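# Fold the towel in half flat on the table

## Task

Fold the towel once, end to end, with its edges roughly matching and no extra folds. It must lie flat and entirely on the table, away from the basket, with no lumps or raised parts. Then release it and move the grippers away. It only counts if the towel stays that way with no robot holding it.

## Robot and tools

Robot: two arms, left_arm and right_arm, each with six joints and a parallel gripper. In every row and every per-joint list, the joints of one arm come in this order: waist, shoulder, elbow, wrist pitch, wrist yaw, wrist roll. Next comes that arm's gripper number.

World frame: one shared frame. Its origin is on the tabletop midway between the arms. +x points out over the table, +z points up, and left_arm sits on the +y side. The arm names do not match the left or right side of any image. Each result prints each gripper's end_effector_position in metres and end_effector_quat_wxyz. That point lies between the finger pads, about 1 cm behind the tips. The fingers point along the gripper's +z axis and close along its y axis. Printed positions can be off, more so at long reach.

Row format, used by both tools: one flat list of 14 numbers covering both arms, even if only one arm moves. First come left_arm's 6 joint angles and its gripper value, then the same 7 for right_arm. Joint values are absolute target angles in radians, in the same terms as the Joint positions block. They are not offsets. Stated ranges per arm: waist -2.618 to 3.054, shoulder 0.000 to 3.142, elbow 0.000 to 3.142, wrist pitch -1.571 to 1.571, wrist yaw -1.571 to 1.571, wrist roll -2.094 to 2.094. A target more than 0.036 rad outside a range is refused if it is also farther out than the joint's last reading. The true ends can differ from these by up to 0.036 rad. An over-far target is clipped at the true end, and the result then reports "joint sent to its limit". Gripper value: absolute, from -1 (closed) to +1 (fully open). The pads meet near -0.94, and each millimetre of object width adds about 0.0208. To keep a grip, keep sending the same closing number. A lower number squeezes harder.

execute_actions(actions): a list of actions run in sequence. Each action is a table of up to 15 rows, and each row lasts one 1/30 s step. If a table is shorter than 15 rows, its last row repeats for the remaining steps. An empty list just returns the current state and images. Each step, a joint's target is kept within a set distance of where the joint is: waist 0.202, shoulder 0.258, elbow 0.238, wrist pitch 0.573, wrist yaw and roll 0.522 rad. Targets are also scaled back if the gripper would jump more than 70 mm. Far goals therefore need several actions. To keep a joint where it is, resend its "Joint targets" value. Friction may leave a joint up to about 0.031 rad short, and commands smaller than that may do nothing.

move(target, speed, blocking): sends every joint along a path from its current angle to the absolute angles in target. Target is one 14-number row as above. All paths finish together, so grippers travel on curves. Paths last 0.5 to 10 s, and a path that needs longer stops short. speed is the top rate in rad/s of the joint with the farthest to go: 0.01 to 2, default 0.5. Moves do not avoid obstacles or the other arm. Faster moves strike harder, and a target set deeper past a contact presses harder. The gripper values are applied at the start. The extra "move:" line gives the outcome (done, off_target, moving, held, fault), a limits flag (held or none), and each arm's joint that is farthest from its target. With blocking=false the call returns after 0.5 s while motion continues. Other actions and moves are refused until a result shows it has ended, so use wait or stop first.

wait(seconds): 0 to 10. Lets time pass while each arm keeps its last command, and returns early if a running move ends. stop(): brakes a running move. Braking needs distance, and the fingers keep moving.

zoom_image(camera, region): an enlarged crop of the latest image. region is [x0, y0, x1, y1] in pixels, at most 504 by 504. Cameras: cam_head_left, cam_head_right, cam_high, cam_low, cam_left_wrist, cam_right_wrist, each 504x504. Calibration data is supplied and is only approximate.

finished_scene(scene): pass the current scene's number once the towel is done and released. This cannot be undone, and its result says whether the task succeeded.

Reading results: Joint positions and Joint velocities come per arm, with the gripper opening in metres: 0.093 is fully open and 0.000 is closed. grip_measured uses the -1..+1 scale. Once the pads touch something they stop, but the motor reading keeps going, so it barely shows contact. "Joint targets" shows what the joints are being driven toward now. "joint command not followed" means a clearance check changed some targets. MOTOR HOT appears from 75 °C. At 90 °C the arm stops for 10 s, and at 100 °C it goes limp and falls. Both appear as OVER-TEMPERATURE FAULT lines, so avoid long holds under load.

Avoid: pushing anything off the table, which fails the task. Also avoid arm-to-arm collisions, slamming into the table, hard presses, and dropping or letting things slip. Loose or held items may occasionally get a brief external tug.

Each tool is called after "Emit:" in YAML: its name, and indented under it one key for each argument.

## Session

Emit:
execute_actions:
  actions: []

Scene clock: 0.00 s.
left_arm: end_effector_position=(+0.0722, -0.1275, +0.0489) grip_measured=+1.000 end_effector_quat_wxyz=(+0.271, +0.442, +0.842, -0.150) | right_arm: end_effector_position=(+0.2106, -0.3112, +0.0474) grip_measured=+0.990 end_effector_quat_wxyz=(+0.237, +0.099, +0.966, -0.037)
Joint names: [waist, shoulder, elbow, wrist pitch, wrist yaw, wrist roll]
Joint positions: left_arm=[-1.479  1.742  0.986 -0.289 -0.363 -0.572  0.093] | right_arm=[ 0.448  0.963  0.467 -0.746  0.364  0.752  0.093]
Joint velocities: left_arm=[-0.002 -0.002 -0.002  0.051 -0.007 -0.037  0.   ] | right_arm=[-0.002  0.007 -0.002  0.022 -0.066 -0.051  0.   ]
Joint targets: left_arm=[-1.479 1.742 0.986 -0.289 -0.363 -0.572] | right_arm=[0.448 0.963 0.467 -0.746 0.364 0.752]

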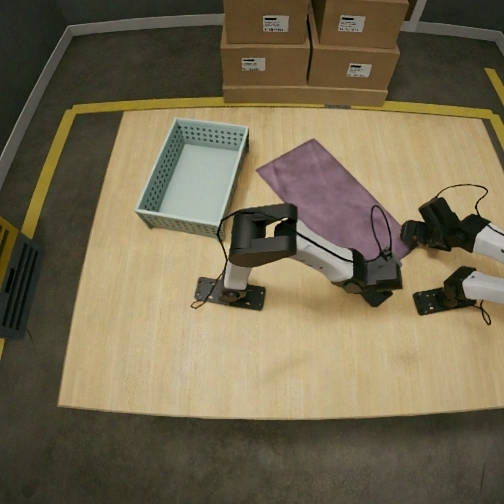

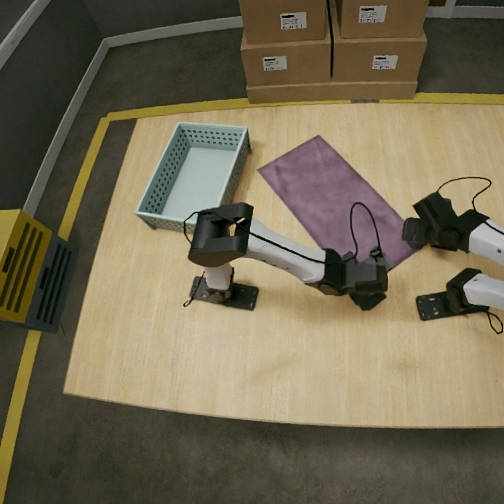

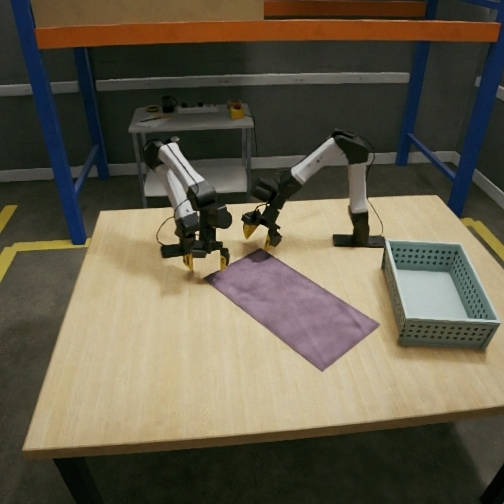

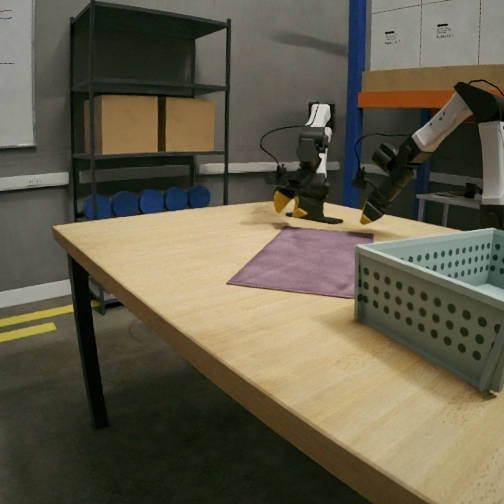

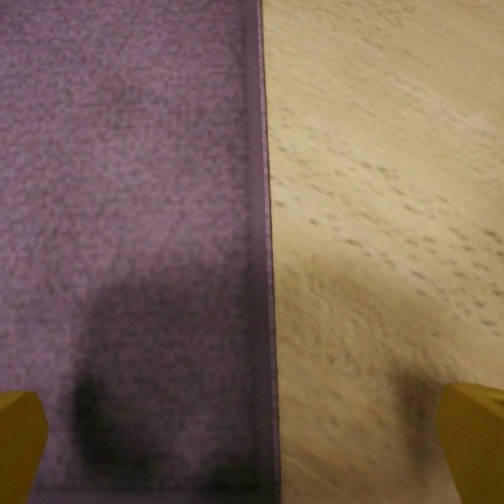

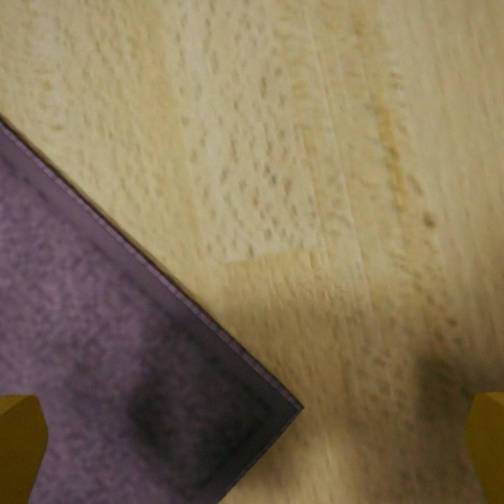

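Emit:
zoom_image:
  camera: "cam_high"
  region: [150, 200, 410, 400]

Emit:
zoom_image:
  camera: "cam_head_left"
  region: [230, 120, 470, 330]

Region (150, 200, 410, 400) of cam_high's 504x504 image, scaled by 1.938, with more detail than that image has; it fills the top 388 rows of this view, and the rest is white.

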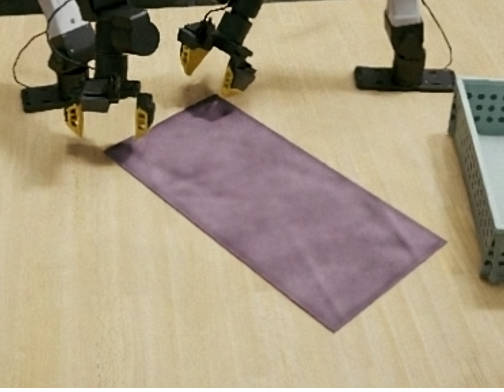

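Region (230, 120, 470, 330) of cam_head_left's 504x504 image, scaled by 2.100, with more detail than that image has; it fills the top 441 rows of this view, and the rest is white.

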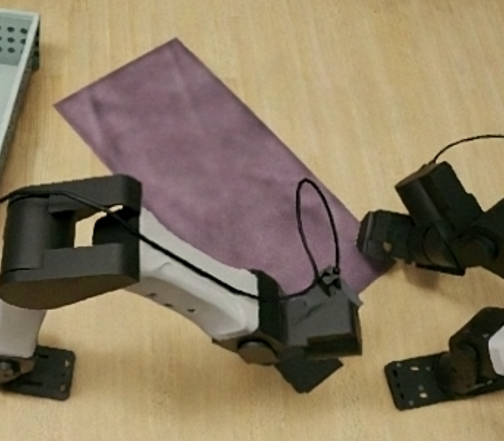

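Emit:
move:
  target: [-1.333,2.081,1.636,-1.126,0,-0.55,0,0.240,1.260,0.729,-1.040,0,1.344,0]
  speed: 0.6

Scene clock: 41.17 s.
left_arm: end_effector_position=(+0.0694, -0.1160, +0.0494) grip_measured=+0.002 end_effector_quat_wxyz=(+0.004, +0.454, +0.891, +0.002) | right_arm: end_effector_position=(+0.1863, -0.2992, +0.0484) grip_measured=+0.002 end_effector_quat_wxyz=(+0.005, +0.447, +0.895, +0.002)
Joint names: [waist, shoulder, elbow, wrist pitch, wrist yaw, wrist roll]
Joint positions: left_arm=[-1.339  2.07   1.616 -1.115 -0.009 -0.557  0.045] | right_arm=[ 0.249  1.242  0.71  -1.029  0.006  1.336  0.045]
Joint velocities: left_arm=[ 0.007 -0.002 -0.007  0.022 -0.037 -0.051 -0.   ] | right_arm=[-0.007  0.017 -0.002  0.007  0.007  0.066 -0.001]
Joint targets: left_arm=[-1.333 2.081 1.636 -1.126 -0.000 -0.550] | right_arm=[0.240 1.260 0.729 -1.040 0.000 1.344]
move: done; limits=none; left_arm: farthest joint: the elbow, 0.020 radians from its target (0.650 radians at the start); right_arm: farthest joint: the elbow, 0.019 radians from its target (0.262 radians at the start)
camera_calibration (this result's frames):
cam_left_wrist: T_world_to_cam=[[-0.81874, -0.574145, 0.00464923, -0.00914984], [-0.522605, 0.748547, 0.40812, 0.140905], [-0.2378, 0.331714, -0.912917, 0.180728], [0, 0, 0, 1]] pos_world=[0.109123, -0.170677, 0.107526]
cam_right_wrist: T_world_to_cam=[[-0.806571, -0.591091, -0.00739789, -0.0235283], [-0.535842, 0.725781, 0.431411, 0.333716], [-0.249634, 0.351927, -0.902125, 0.275596], [0, 0, 0, 1]] pos_world=[0.22864, -0.353102, 0.10448]

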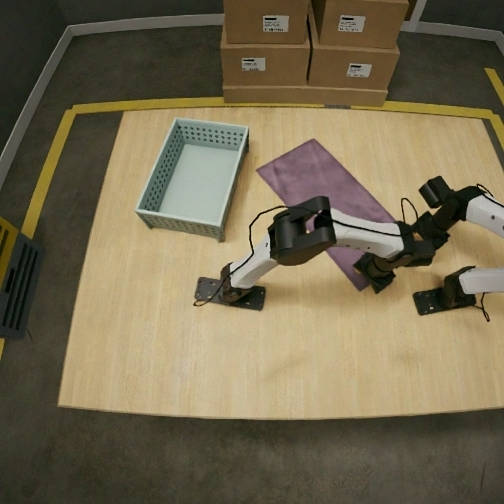

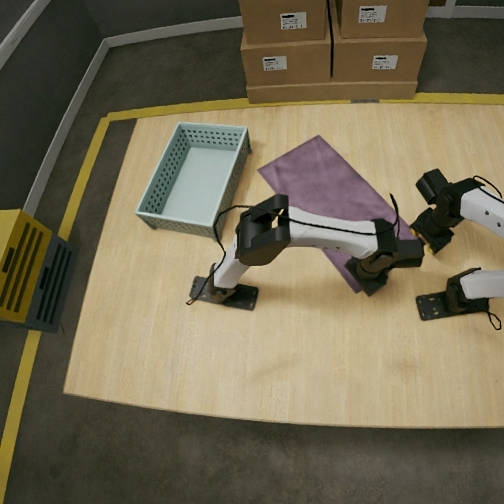

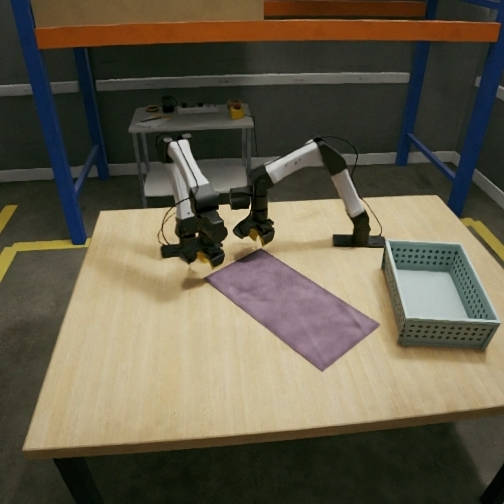

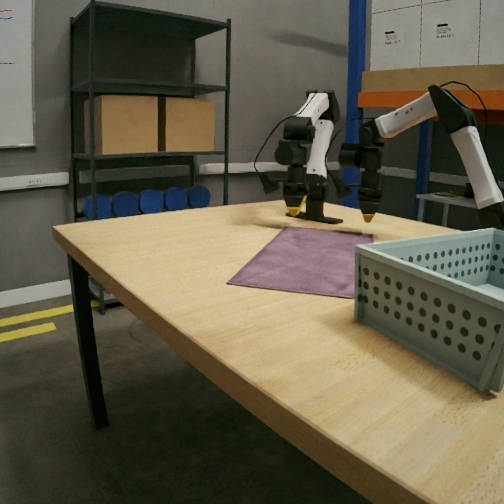

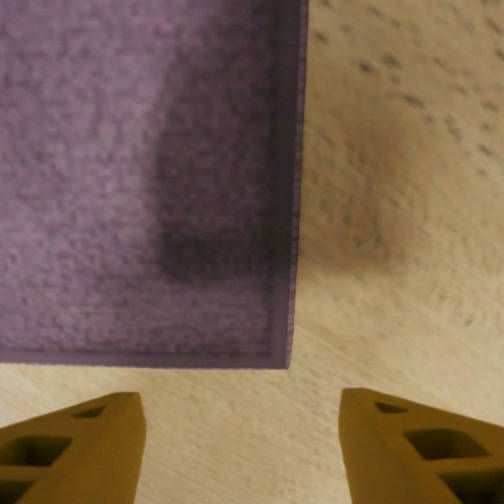

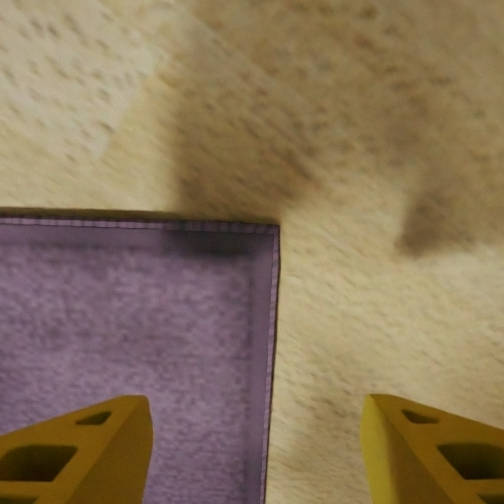

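Emit:
move:
  target: [-1.355,2.128,1.525,-0.975,0,-0.55,0,0.25,1.327,0.594,-0.845,0,1.344,0]
  speed: 0.2

Scene clock: 49.10 s.
left_arm: end_effector_position=(+0.0662, -0.1194, +0.0119) grip_measured=+0.002 end_effector_quat_wxyz=(+0.004, +0.457, +0.889, +0.001) | right_arm: end_effector_position=(+0.1908, -0.2972, +0.0153) grip_measured=+0.002 end_effector_quat_wxyz=(+0.009, +0.447, +0.894, +0.006)
Joint names: [waist, shoulder, elbow, wrist pitch, wrist yaw, wrist roll]
Joint positions: left_arm=[-1.347  2.12   1.539 -0.986 -0.008 -0.557  0.045] | right_arm=[ 0.249  1.31   0.615 -0.855  0.005  1.337  0.045]
Joint velocities: left_arm=[ 0.007 -0.002 -0.002 -0.022 -0.037 -0.037 -0.   ] | right_arm=[-0.012  0.002  0.012 -0.051  0.051 -0.022 -0.001]
Joint targets: left_arm=[-1.355 2.128 1.525 -0.975 0.000 -0.550] | right_arm=[0.250 1.327 0.594 -0.845 -0.000 1.344]
move: off_target (right_arm); limits=none; left_arm: farthest joint: the elbow, 0.014 radians from its target (0.091 radians at the start); right_arm: farthest joint: the elbow, 0.021 radians from its target (0.116 radians at the start)
camera_calibration (this result's frames):
cam_left_wrist: T_world_to_cam=[[-0.823528, -0.567242, 0.00628346, -0.0124468], [-0.516042, 0.753703, 0.406979, 0.157293], [-0.235592, 0.331916, -0.913416, 0.146709], [0, 0, 0, 1]] pos_world=[0.105483, -0.174308, 0.07007]
cam_right_wrist: T_world_to_cam=[[-0.806656, -0.590724, -0.0187305, -0.018653], [-0.539963, 0.723713, 0.429743, 0.349054], [-0.240304, 0.356768, -0.902757, 0.245829], [0, 0, 0, 1]] pos_world=[0.232504, -0.351338, 0.0715707]

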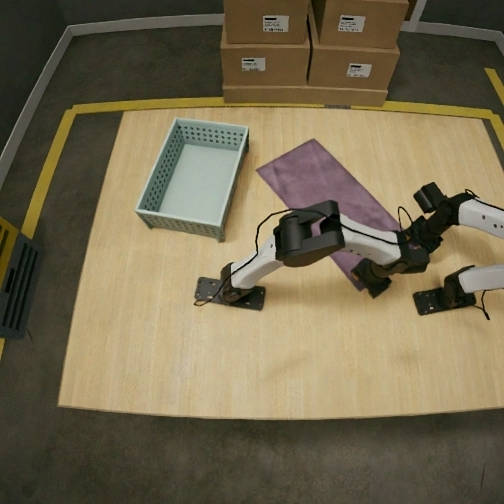

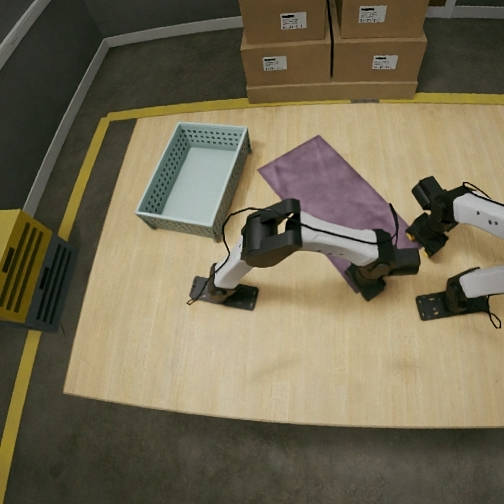

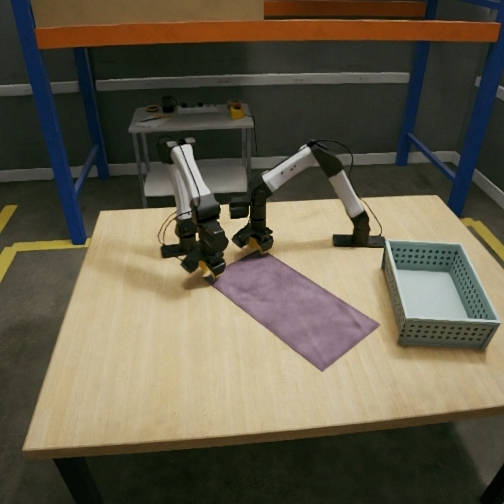

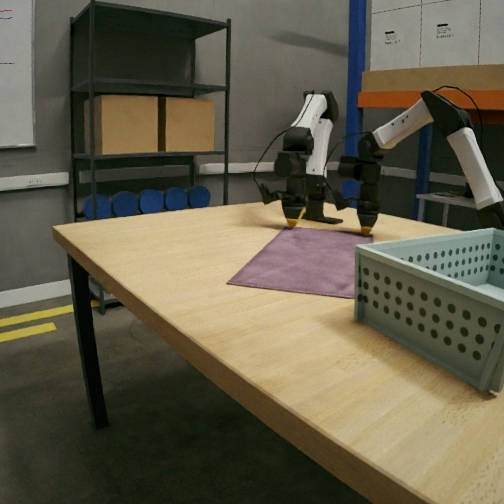

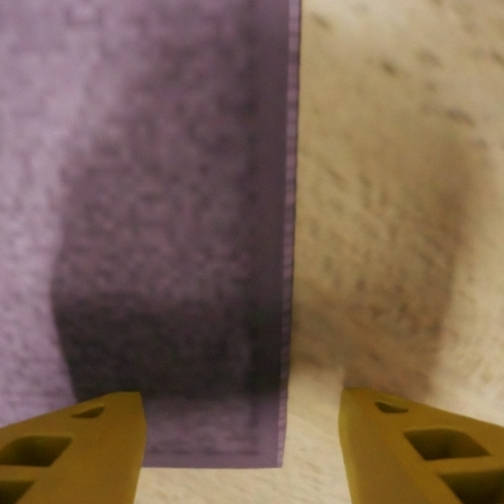

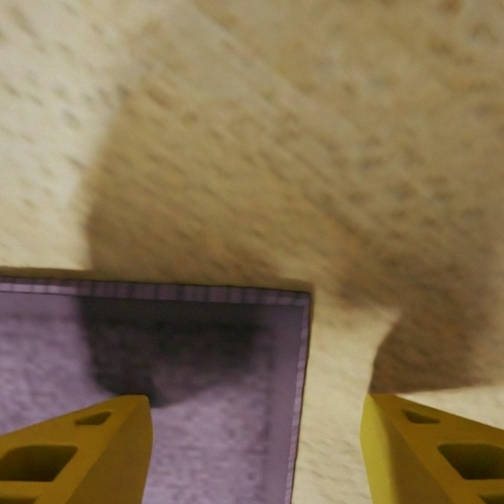

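Emit:
execute_actions:
  actions:
    - [[-1.355,2.14,1.505,-0.97,0,-0.55,0,0.25,1.345,0.565,-0.83,0,1.344,0]]
    - [[-1.355,2.14,1.505,-0.97,0,-0.55,-0.3,0.25,1.345,0.565,-0.83,0,1.344,-0.3]]
    - [[-1.355,2.14,1.505,-0.97,0,-0.55,-0.6,0.25,1.345,0.565,-0.83,0,1.344,-0.6]]

Scene clock: 51.83 s.
left_arm: end_effector_position=(+0.0674, -0.1170, +0.0089) grip_measured=-0.598 end_effector_quat_wxyz=(+0.006, +0.458, +0.889, +0.005) | right_arm: end_effector_position=(+0.1912, -0.2955, +0.0086) grip_measured=-0.598 end_effector_quat_wxyz=(+0.008, +0.447, +0.894, +0.012)
Joint names: [waist, shoulder, elbow, wrist pitch, wrist yaw, wrist roll]
Joint positions: left_arm=[-1.347  2.121  1.527 -0.98  -0.016 -0.556  0.016] | right_arm=[ 0.249  1.322  0.593 -0.813 -0.003  1.337  0.017]
Joint velocities: left_arm=[-0.002  0.012 -0.007  0.051 -0.081  0.037  0.001] | right_arm=[-0.017  0.022  0.007 -0.007 -0.022  0.066 -0.   ]
Joint targets: left_arm=[-1.355 2.140 1.505 -0.970 -0.000 -0.550] | right_arm=[0.250 1.345 0.565 -0.830 -0.000 1.344]
camera_calibration (this result's frames):
cam_left_wrist: T_world_to_cam=[[-0.823968, -0.566625, -0.00359794, -0.0099229], [-0.518406, 0.751255, 0.408498, 0.157134], [-0.228762, 0.338455, -0.912752, 0.14369], [0, 0, 0, 1]] pos_world=[0.106154, -0.172303, 0.0669287]
cam_right_wrist: T_world_to_cam=[[-0.8069, -0.590026, -0.0279391, -0.0171035], [-0.5412, 0.71952, 0.435194, 0.349951], [-0.236673, 0.366279, -0.899903, 0.241322], [0, 0, 0, 1]] pos_world=[0.232707, -0.350279, 0.0643918]

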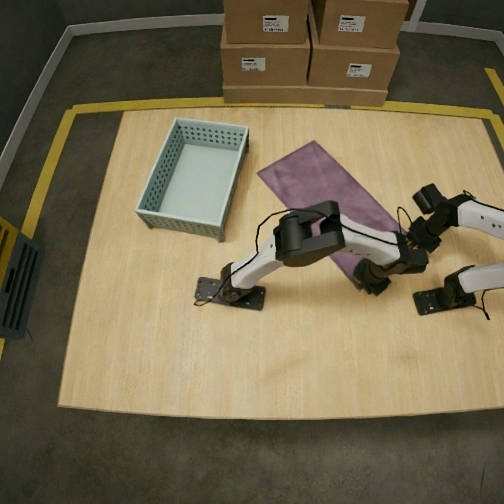

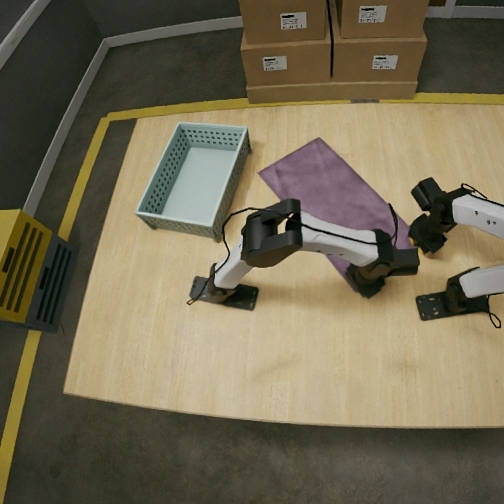

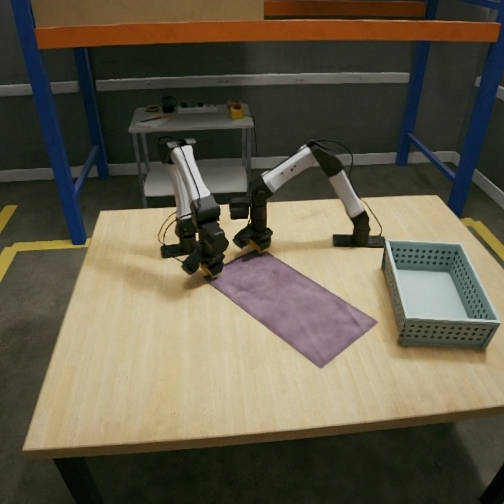

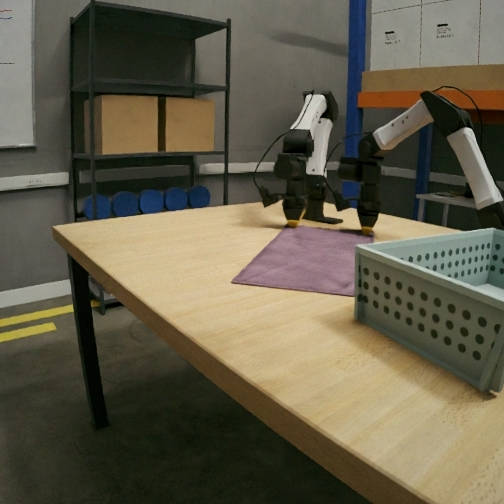

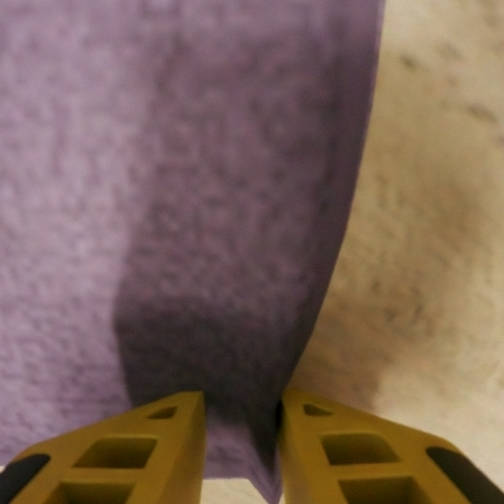

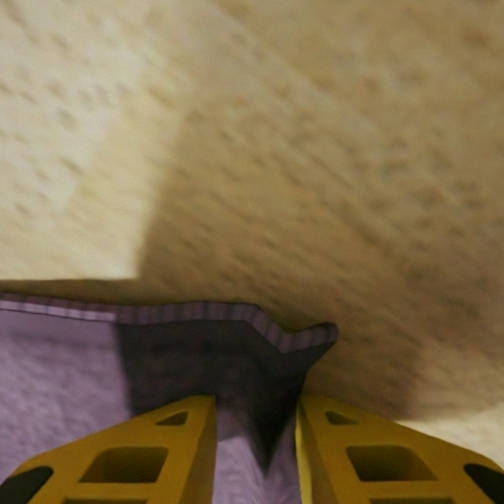

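Emit:
execute_actions:
  actions:
    - [[-1.355,2.135,1.51,-0.97,0,-0.55,-0.85,0.25,1.335,0.58,-0.83,0,1.344,-0.85]]
    - [[-1.355,2.13,1.52,-0.97,0,-0.55,-1,0.25,1.33,0.585,-0.83,0,1.344,-1]]

Emit:
move:
  target: [-1.345,2.06,1.66,-1.15,0,-0.55,-1,0.25,1.23,0.76,-1.07,0,1.344,-1]
  speed: 0.3

Scene clock: 54.47 s.
left_arm: end_effector_position=(+0.0661, -0.1178, +0.0088) grip_measured=-0.983 end_effector_quat_wxyz=(+0.005, +0.458, +0.889, +0.003) | right_arm: end_effector_position=(+0.1909, -0.2955, +0.0086) grip_measured=-0.995 end_effector_quat_wxyz=(+0.007, +0.447, +0.894, +0.012)
Joint names: [waist, shoulder, elbow, wrist pitch, wrist yaw, wrist roll]
Joint positions: left_arm=[-1.349  2.121  1.527 -0.977 -0.012 -0.556  0.   ] | right_arm=[ 0.249  1.322  0.593 -0.815 -0.004  1.337  0.   ]
Joint velocities: left_arm=[ 0.007 -0.012 -0.012  0.007  0.022  0.007  0.   ] | right_arm=[-0.007  0.012 -0.002  0.037 -0.051  0.037  0.   ]
Joint targets: left_arm=[-1.355 2.130 1.520 -0.970 -0.000 -0.550] | right_arm=[0.250 1.330 0.585 -0.830 0.000 1.344]
camera_calibration (this result's frames):
cam_left_wrist: T_world_to_cam=[[-0.824833, -0.565375, 0.00156959, -0.0112686], [-0.515631, 0.753393, 0.408074, 0.157177], [-0.231897, 0.335783, -0.912948, 0.143566], [0, 0, 0, 1]] pos_world=[0.105043, -0.172994, 0.0669456]
cam_right_wrist: T_world_to_cam=[[-0.806934, -0.590041, -0.0266188, -0.0174452], [-0.540473, 0.719468, 0.436181, 0.349603], [-0.238213, 0.366356, -0.899465, 0.241544], [0, 0, 0, 1]] pos_world=[0.232413, -0.350313, 0.0643062]

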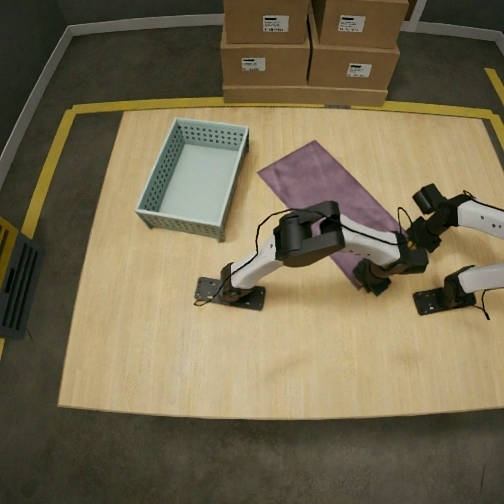

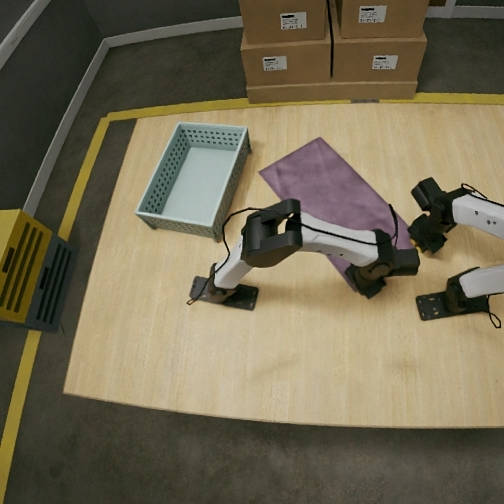

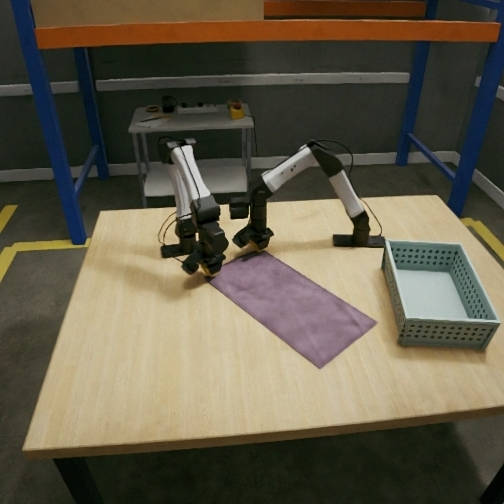

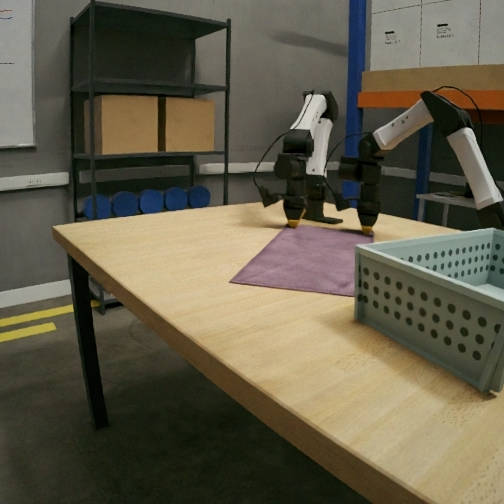

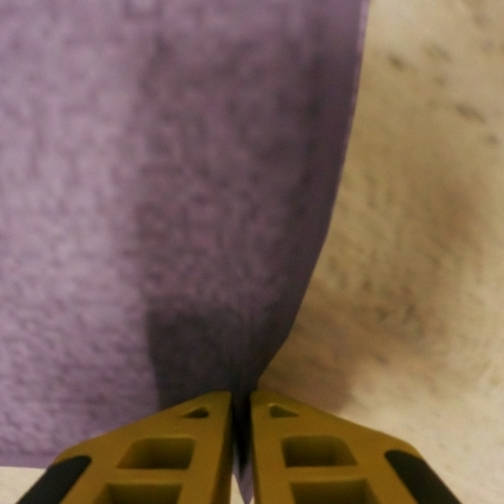

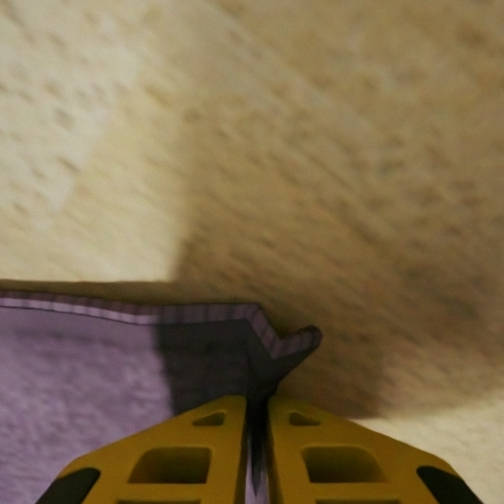

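Scene clock: 56.00 s.
left_arm: end_effector_position=(+0.0659, -0.1184, +0.0532) grip_measured=-0.983 end_effector_quat_wxyz=(+0.004, +0.458, +0.889, +0.003) | right_arm: end_effector_position=(+0.1887, -0.2965, +0.0561) grip_measured=-0.995 end_effector_quat_wxyz=(+0.002, +0.447, +0.894, +0.006)
Joint names: [waist, shoulder, elbow, wrist pitch, wrist yaw, wrist roll]
Joint positions: left_arm=[-1.349  2.077  1.642 -1.136 -0.01  -0.556  0.   ] | right_arm=[ 0.249  1.244  0.743 -1.058 -0.004  1.337  0.   ]
Joint velocities: left_arm=[ 0.002  0.002  0.012 -0.022 -0.037 -0.066  0.   ] | right_arm=[-0.012 -0.012  0.007  0.051 -0.066  0.022  0.   ]
Joint targets: left_arm=[-1.345 2.060 1.660 -1.150 0.000 -0.550] | right_arm=[0.250 1.230 0.760 -1.070 0.000 1.344]
move: done; limits=none; left_arm: farthest joint: the elbow, 0.018 radians from its target (0.133 radians at the start); right_arm: farthest joint: the elbow, 0.017 radians from its target (0.167 radians at the start)
camera_calibration (this result's frames):
cam_left_wrist: T_world_to_cam=[[-0.824829, -0.565377, 0.0024881, -0.0119336], [-0.514989, 0.75312, 0.409385, 0.139321], [-0.233331, 0.336391, -0.912358, 0.184339], [0, 0, 0, 1]] pos_world=[0.104917, -0.173682, 0.111177]
cam_right_wrist: T_world_to_cam=[[-0.807203, -0.590157, -0.0117361, -0.0193037], [-0.534346, 0.722129, 0.439323, 0.327833], [-0.250795, 0.360894, -0.898253, 0.28481], [0, 0, 0, 1]] pos_world=[0.231023, -0.350916, 0.111581]

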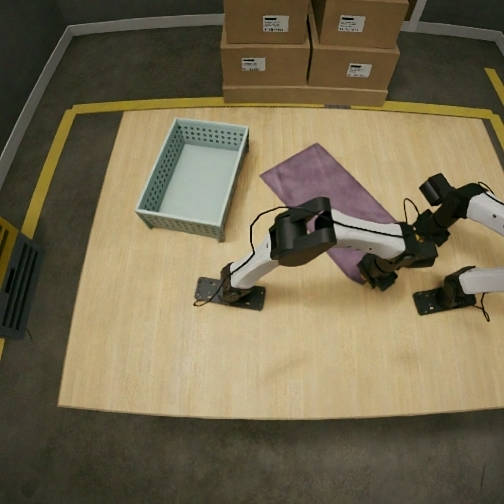

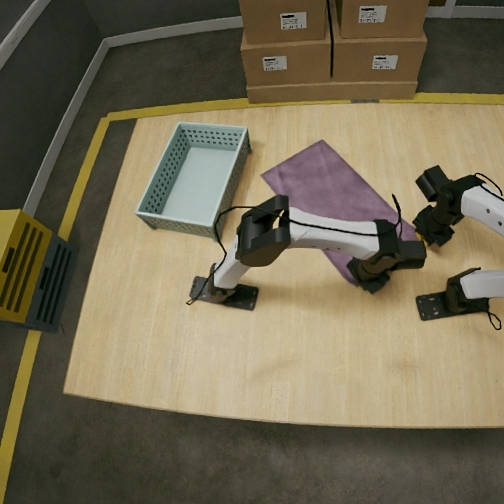

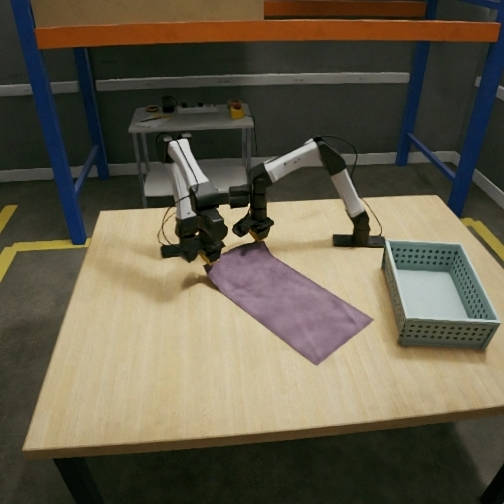

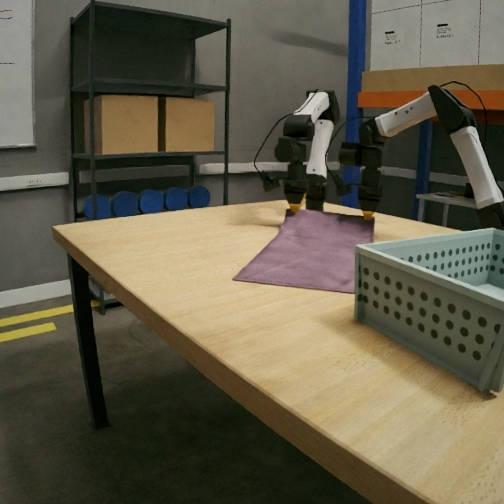

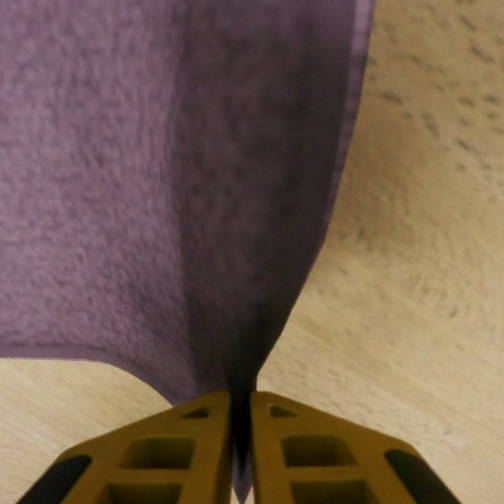

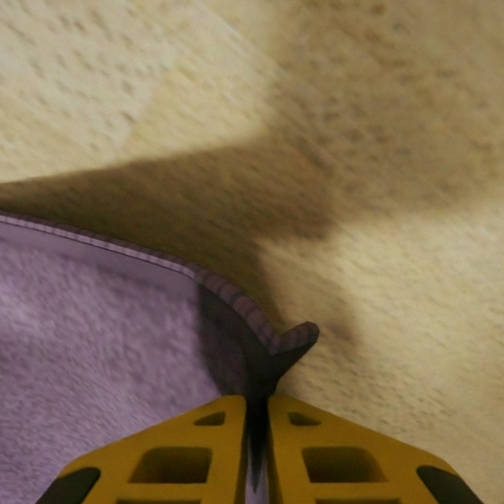

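Emit:
move:
  target: [-1.455,2.045,2.11,-1.445,0,-0.665,-1,0.145,0.82,1.035,-1.505,0,1.26,-1]
  speed: 0.4

Scene clock: 63.53 s.
left_arm: end_effector_position=(+0.0252, -0.1515, +0.1770) grip_measured=-0.983 end_effector_quat_wxyz=(+0.041, +0.455, +0.886, -0.076) | right_arm: end_effector_position=(+0.1500, -0.3272, +0.1792) grip_measured=-0.995 end_effector_quat_wxyz=(+0.091, +0.454, +0.881, +0.095)
Joint names: [waist, shoulder, elbow, wrist pitch, wrist yaw, wrist roll]
Joint positions: left_arm=[-1.448  2.057  2.094 -1.434 -0.009 -0.658  0.   ] | right_arm=[ 0.155  0.831  1.019 -1.495 -0.004  1.268  0.   ]
Joint velocities: left_arm=[-0.007  0.007 -0.002  0.051  0.022  0.007  0.   ] | right_arm=[-0.022 -0.012  0.007  0.007 -0.007  0.037  0.   ]
Joint targets: left_arm=[-1.455 2.045 2.110 -1.445 -0.000 -0.665] | right_arm=[0.145 0.820 1.035 -1.505 0.000 1.260]
move: done; limits=none; left_arm: farthest joint: the elbow, 0.016 radians from its target (0.468 radians at the start); right_arm: farthest joint: the elbow, 0.016 radians from its target (0.292 radians at the start)
camera_calibration (this result's frames):
cam_left_wrist: T_world_to_cam=[[-0.822959, -0.557966, 0.106831, -0.0818838], [-0.514488, 0.811744, 0.276358, 0.124983], [-0.240918, 0.172468, -0.955099, 0.281884], [0, 0, 0, 1]] pos_world=[0.0648262, -0.195759, 0.243435]
cam_right_wrist: T_world_to_cam=[[-0.790208, -0.559357, -0.250381, -0.0169422], [-0.612349, 0.704328, 0.359098, 0.295452], [-0.0245134, 0.437082, -0.899087, 0.387925], [0, 0, 0, 1]] pos_world=[0.177041, -0.387127, 0.238441]

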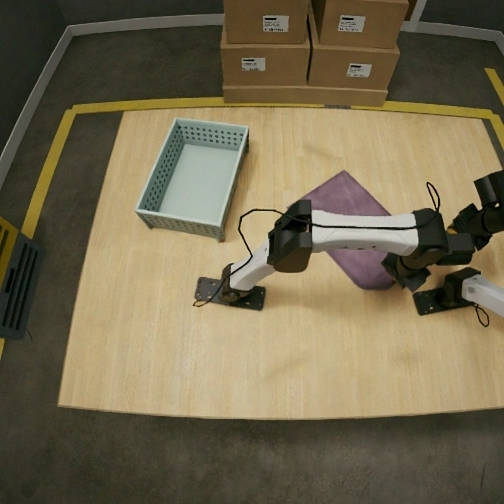

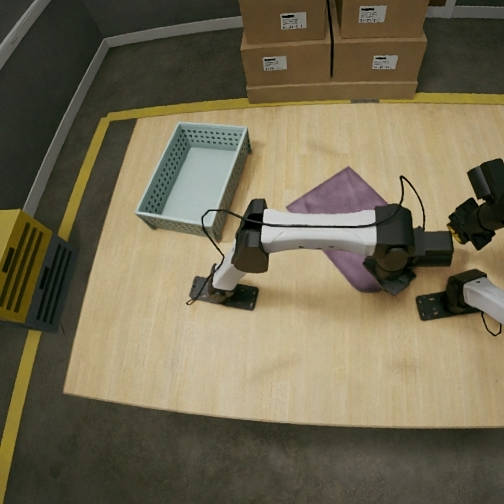

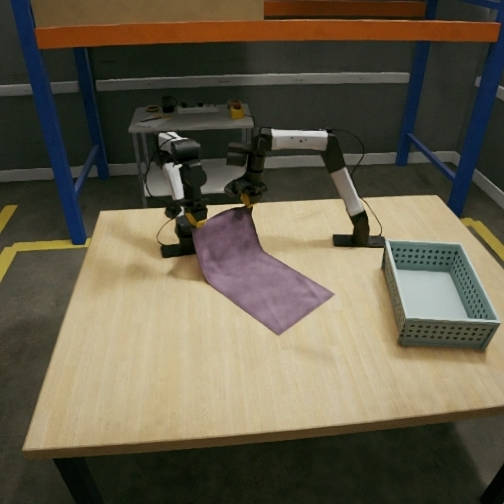

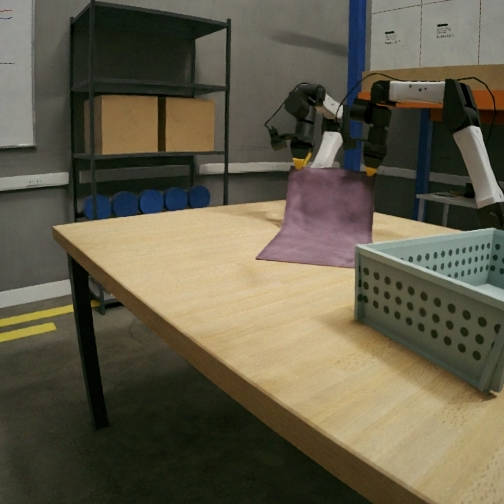

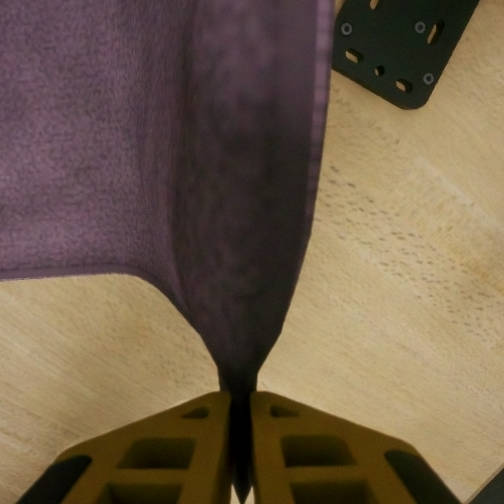

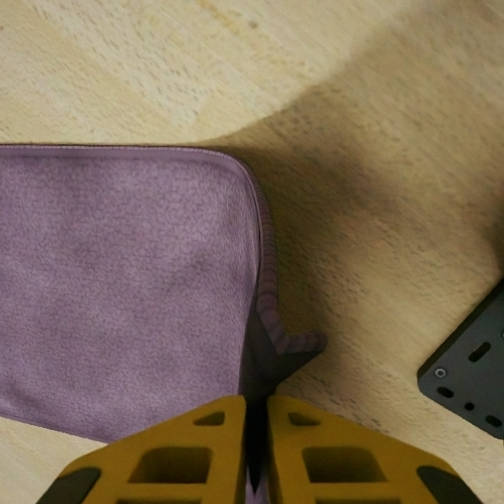

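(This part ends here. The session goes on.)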